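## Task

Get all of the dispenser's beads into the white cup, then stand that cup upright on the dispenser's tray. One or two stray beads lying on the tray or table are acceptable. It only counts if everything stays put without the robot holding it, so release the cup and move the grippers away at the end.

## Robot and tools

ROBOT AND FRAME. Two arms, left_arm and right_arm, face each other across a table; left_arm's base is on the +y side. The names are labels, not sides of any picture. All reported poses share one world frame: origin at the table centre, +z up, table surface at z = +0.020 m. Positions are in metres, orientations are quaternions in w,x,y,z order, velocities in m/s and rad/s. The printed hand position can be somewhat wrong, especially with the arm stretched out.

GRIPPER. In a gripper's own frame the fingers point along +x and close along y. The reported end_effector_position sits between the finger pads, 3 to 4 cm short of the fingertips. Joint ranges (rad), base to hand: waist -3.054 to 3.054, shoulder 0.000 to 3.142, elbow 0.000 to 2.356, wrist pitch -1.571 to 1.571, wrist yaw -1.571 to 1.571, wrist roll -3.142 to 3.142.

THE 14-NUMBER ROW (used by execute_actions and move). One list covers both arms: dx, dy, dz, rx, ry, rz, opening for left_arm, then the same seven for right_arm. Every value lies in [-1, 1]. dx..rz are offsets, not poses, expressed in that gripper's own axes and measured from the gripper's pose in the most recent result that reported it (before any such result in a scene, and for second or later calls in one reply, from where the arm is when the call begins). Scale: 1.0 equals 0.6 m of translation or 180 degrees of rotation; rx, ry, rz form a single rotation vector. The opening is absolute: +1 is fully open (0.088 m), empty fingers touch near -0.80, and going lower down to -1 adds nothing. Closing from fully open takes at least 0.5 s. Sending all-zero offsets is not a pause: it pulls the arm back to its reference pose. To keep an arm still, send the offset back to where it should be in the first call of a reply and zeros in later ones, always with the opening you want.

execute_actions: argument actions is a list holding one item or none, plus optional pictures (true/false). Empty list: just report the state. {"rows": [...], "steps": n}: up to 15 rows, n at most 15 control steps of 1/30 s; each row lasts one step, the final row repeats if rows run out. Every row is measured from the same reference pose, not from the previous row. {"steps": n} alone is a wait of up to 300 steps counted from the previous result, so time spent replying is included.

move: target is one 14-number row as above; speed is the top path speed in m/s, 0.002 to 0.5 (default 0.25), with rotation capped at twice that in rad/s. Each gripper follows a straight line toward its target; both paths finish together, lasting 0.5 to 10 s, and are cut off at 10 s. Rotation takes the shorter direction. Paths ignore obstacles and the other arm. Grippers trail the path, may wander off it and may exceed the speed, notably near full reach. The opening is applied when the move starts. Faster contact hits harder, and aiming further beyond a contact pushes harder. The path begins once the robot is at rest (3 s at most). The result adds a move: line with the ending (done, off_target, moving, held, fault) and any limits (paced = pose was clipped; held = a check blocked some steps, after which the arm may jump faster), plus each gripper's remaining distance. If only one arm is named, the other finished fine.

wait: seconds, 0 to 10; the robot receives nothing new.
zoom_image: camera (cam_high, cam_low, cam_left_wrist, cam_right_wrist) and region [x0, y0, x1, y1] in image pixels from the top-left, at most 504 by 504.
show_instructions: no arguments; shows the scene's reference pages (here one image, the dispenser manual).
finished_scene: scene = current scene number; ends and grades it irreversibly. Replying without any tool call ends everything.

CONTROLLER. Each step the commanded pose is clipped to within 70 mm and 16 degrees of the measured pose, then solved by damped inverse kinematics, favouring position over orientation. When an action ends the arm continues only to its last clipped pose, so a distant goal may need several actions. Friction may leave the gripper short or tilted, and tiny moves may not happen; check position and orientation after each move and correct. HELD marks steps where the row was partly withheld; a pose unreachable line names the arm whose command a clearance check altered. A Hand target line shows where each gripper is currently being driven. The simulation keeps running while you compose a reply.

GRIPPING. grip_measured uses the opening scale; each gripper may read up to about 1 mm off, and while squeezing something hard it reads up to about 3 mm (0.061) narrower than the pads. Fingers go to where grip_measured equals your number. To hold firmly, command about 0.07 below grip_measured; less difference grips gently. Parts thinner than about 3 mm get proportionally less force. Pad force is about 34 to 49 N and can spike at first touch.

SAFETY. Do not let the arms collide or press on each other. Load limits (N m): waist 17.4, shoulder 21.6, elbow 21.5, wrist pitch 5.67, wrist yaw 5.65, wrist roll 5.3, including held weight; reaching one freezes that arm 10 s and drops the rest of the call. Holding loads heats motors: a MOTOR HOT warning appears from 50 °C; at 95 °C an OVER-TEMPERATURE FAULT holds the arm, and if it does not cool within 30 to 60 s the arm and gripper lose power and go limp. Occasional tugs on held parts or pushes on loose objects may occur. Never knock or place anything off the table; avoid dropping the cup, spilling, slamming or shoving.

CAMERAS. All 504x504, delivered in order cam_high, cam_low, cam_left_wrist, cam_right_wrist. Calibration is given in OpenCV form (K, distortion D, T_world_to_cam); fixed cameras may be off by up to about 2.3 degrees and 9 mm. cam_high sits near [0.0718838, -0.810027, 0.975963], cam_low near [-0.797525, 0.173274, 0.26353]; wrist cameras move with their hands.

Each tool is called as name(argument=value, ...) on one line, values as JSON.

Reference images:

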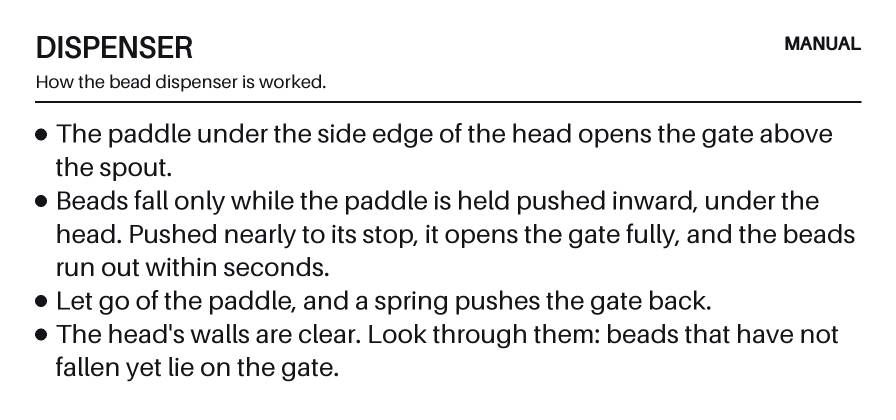

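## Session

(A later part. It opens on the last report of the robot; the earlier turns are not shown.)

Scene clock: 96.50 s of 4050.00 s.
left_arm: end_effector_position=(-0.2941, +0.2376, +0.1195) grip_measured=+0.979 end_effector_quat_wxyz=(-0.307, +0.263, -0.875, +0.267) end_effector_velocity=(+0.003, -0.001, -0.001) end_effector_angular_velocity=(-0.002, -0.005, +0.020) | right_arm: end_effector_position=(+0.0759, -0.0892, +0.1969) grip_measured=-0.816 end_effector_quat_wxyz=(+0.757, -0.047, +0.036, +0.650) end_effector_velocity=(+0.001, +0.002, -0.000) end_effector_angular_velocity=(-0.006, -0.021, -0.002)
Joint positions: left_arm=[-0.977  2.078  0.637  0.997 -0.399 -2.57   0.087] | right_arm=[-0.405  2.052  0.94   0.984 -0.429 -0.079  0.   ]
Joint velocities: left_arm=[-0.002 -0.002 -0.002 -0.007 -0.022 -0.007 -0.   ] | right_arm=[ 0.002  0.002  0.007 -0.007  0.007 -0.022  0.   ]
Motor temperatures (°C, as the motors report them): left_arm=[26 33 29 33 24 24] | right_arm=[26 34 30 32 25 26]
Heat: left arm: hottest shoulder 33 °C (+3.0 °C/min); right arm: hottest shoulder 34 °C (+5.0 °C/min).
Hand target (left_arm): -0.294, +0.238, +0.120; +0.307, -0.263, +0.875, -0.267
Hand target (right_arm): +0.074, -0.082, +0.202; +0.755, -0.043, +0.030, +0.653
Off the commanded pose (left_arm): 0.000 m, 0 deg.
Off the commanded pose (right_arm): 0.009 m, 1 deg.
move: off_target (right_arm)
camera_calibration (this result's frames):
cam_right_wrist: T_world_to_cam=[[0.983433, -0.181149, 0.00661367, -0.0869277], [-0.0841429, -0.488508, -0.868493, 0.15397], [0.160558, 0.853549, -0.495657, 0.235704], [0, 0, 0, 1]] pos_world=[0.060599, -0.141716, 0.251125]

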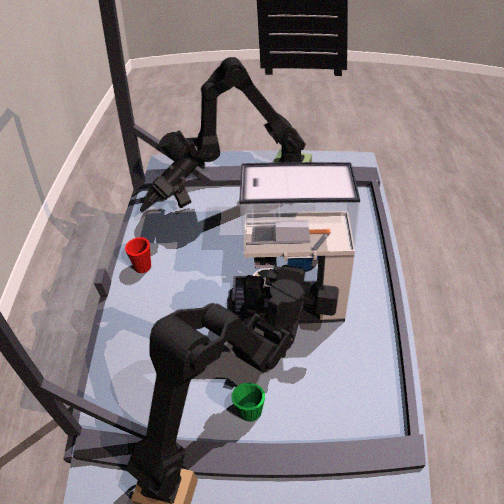

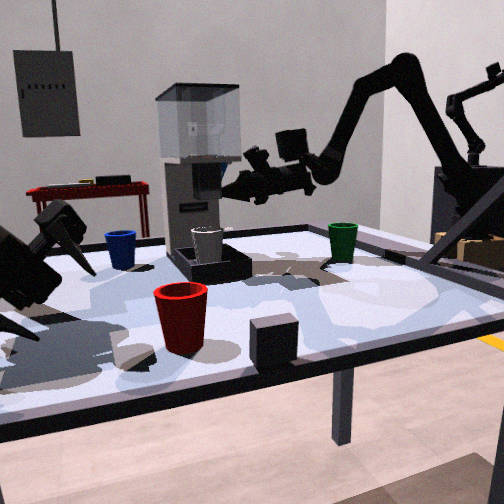

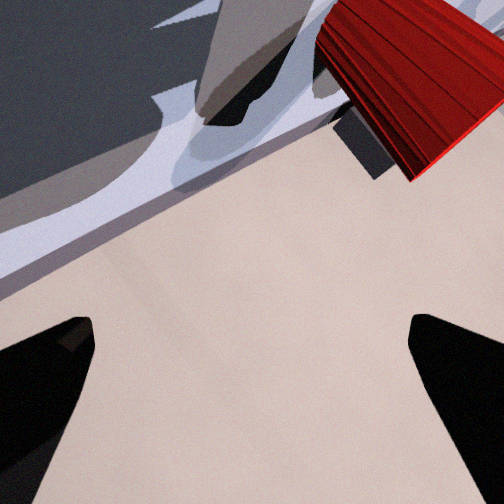

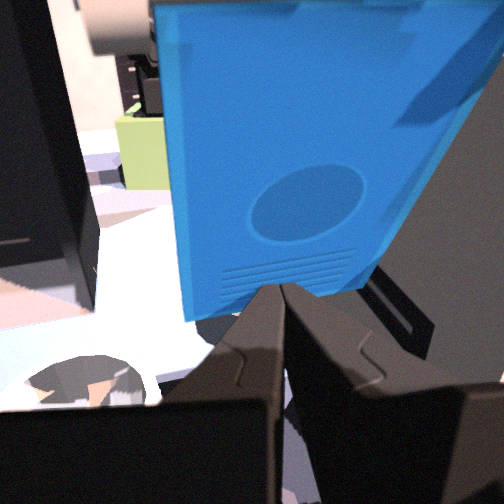

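move(target=[0,0,0,0,0,0,1,-0.2,0,0,0,0,0,-0.85], speed=0.12)

zoom_image(camera="cam_high", region=[210, 200, 370, 340])

zoom_image(camera="cam_right_wrist", region=[0, 150, 300, 450])

Scene clock: 99.67 s of 4050.00 s.
left_arm: end_effector_position=(-0.2941, +0.2376, +0.1195) grip_measured=+0.979 end_effector_quat_wxyz=(-0.307, +0.263, -0.875, +0.267) end_effector_velocity=(+0.000, +0.002, -0.001) end_effector_angular_velocity=(+0.010, -0.001, -0.006) | right_arm: end_effector_position=(+0.0601, -0.2044, +0.2106) grip_measured=-0.816 end_effector_quat_wxyz=(+0.759, -0.047, +0.038, +0.649) end_effector_velocity=(-0.002, -0.003, +0.001) end_effector_angular_velocity=(-0.001, -0.003, +0.015)
Joint positions: left_arm=[-0.977  2.078  0.637  0.997 -0.399 -2.57   0.087] | right_arm=[-0.59   1.714  0.523  1.046 -0.609 -0.105  0.   ]
Joint velocities: left_arm=[-0.002 -0.002 -0.002 -0.007  0.007 -0.007 -0.   ] | right_arm=[-0.007 -0.012 -0.007 -0.007 -0.022 -0.007  0.   ]
Motor temperatures (°C, as the motors report them): left_arm=[26 33 29 33 24 24] | right_arm=[26 34 30 32 25 26]
Heat: left arm: hottest shoulder 33 °C (+3.0 °C/min); right arm: hottest shoulder 34 °C (+5.0 °C/min).
Hand target (left_arm): -0.294, +0.238, +0.120; +0.307, -0.263, +0.875, -0.267
Hand target (right_arm): +0.058, -0.207, +0.211; +0.758, -0.048, +0.036, +0.650
Off the commanded pose (left_arm): 0.000 m, 0 deg.
Off the commanded pose (right_arm): 0.004 m, 0 deg.
move: done
camera_calibration (this result's frames):
cam_right_wrist: T_world_to_cam=[[0.982741, -0.184944, 0.00390947, -0.092477], [-0.0886662, -0.489486, -0.867492, 0.108138], [0.162351, 0.852173, -0.497437, 0.343315], [0, 0, 0, 1]] pos_world=[0.0447317, -0.256735, 0.264948]

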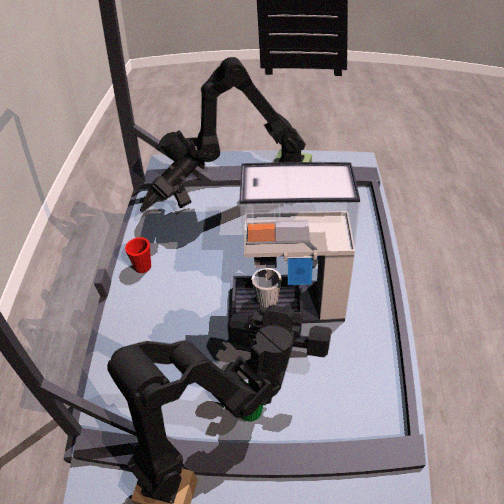

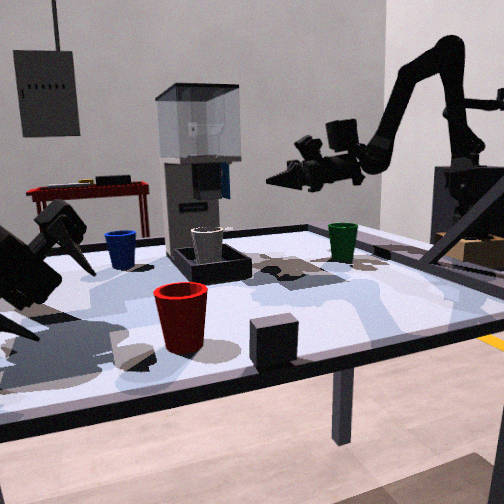

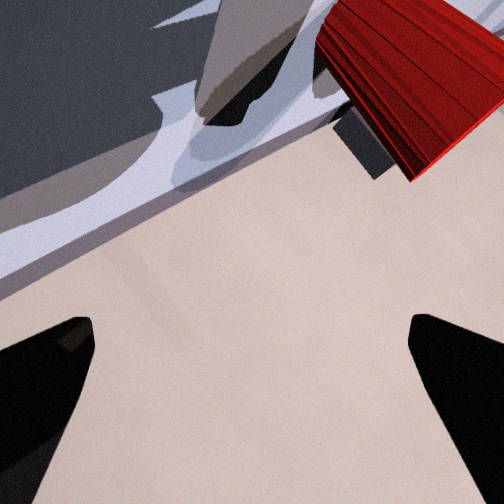

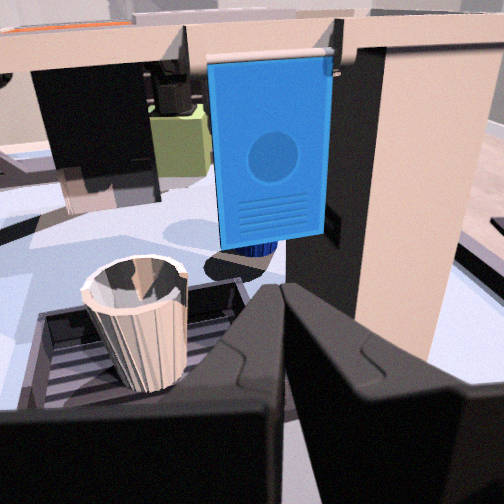

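Region (210, 200, 370, 340) of cam_high's 504x504 image, scaled by 3.150, with more detail than that image has; it fills the top 441 rows of this view, and the rest is white.

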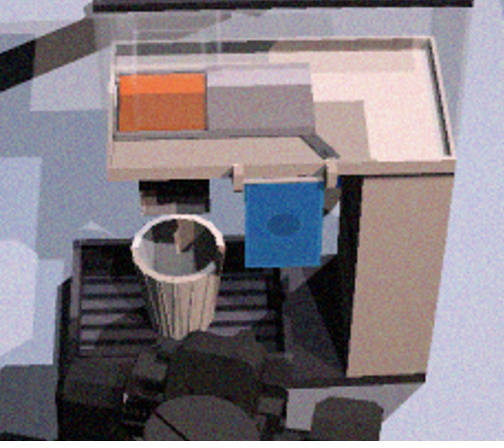

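Region (0, 150, 300, 450) of cam_right_wrist's 504x504 image, scaled by 1.680, with more detail than that image has.

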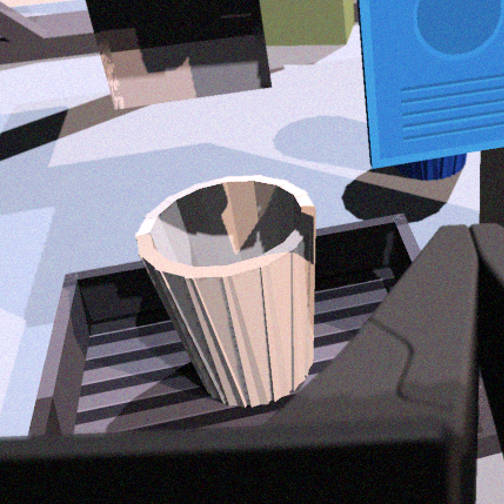

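finished_scene(scene=1)

The scene is finished: the task was done.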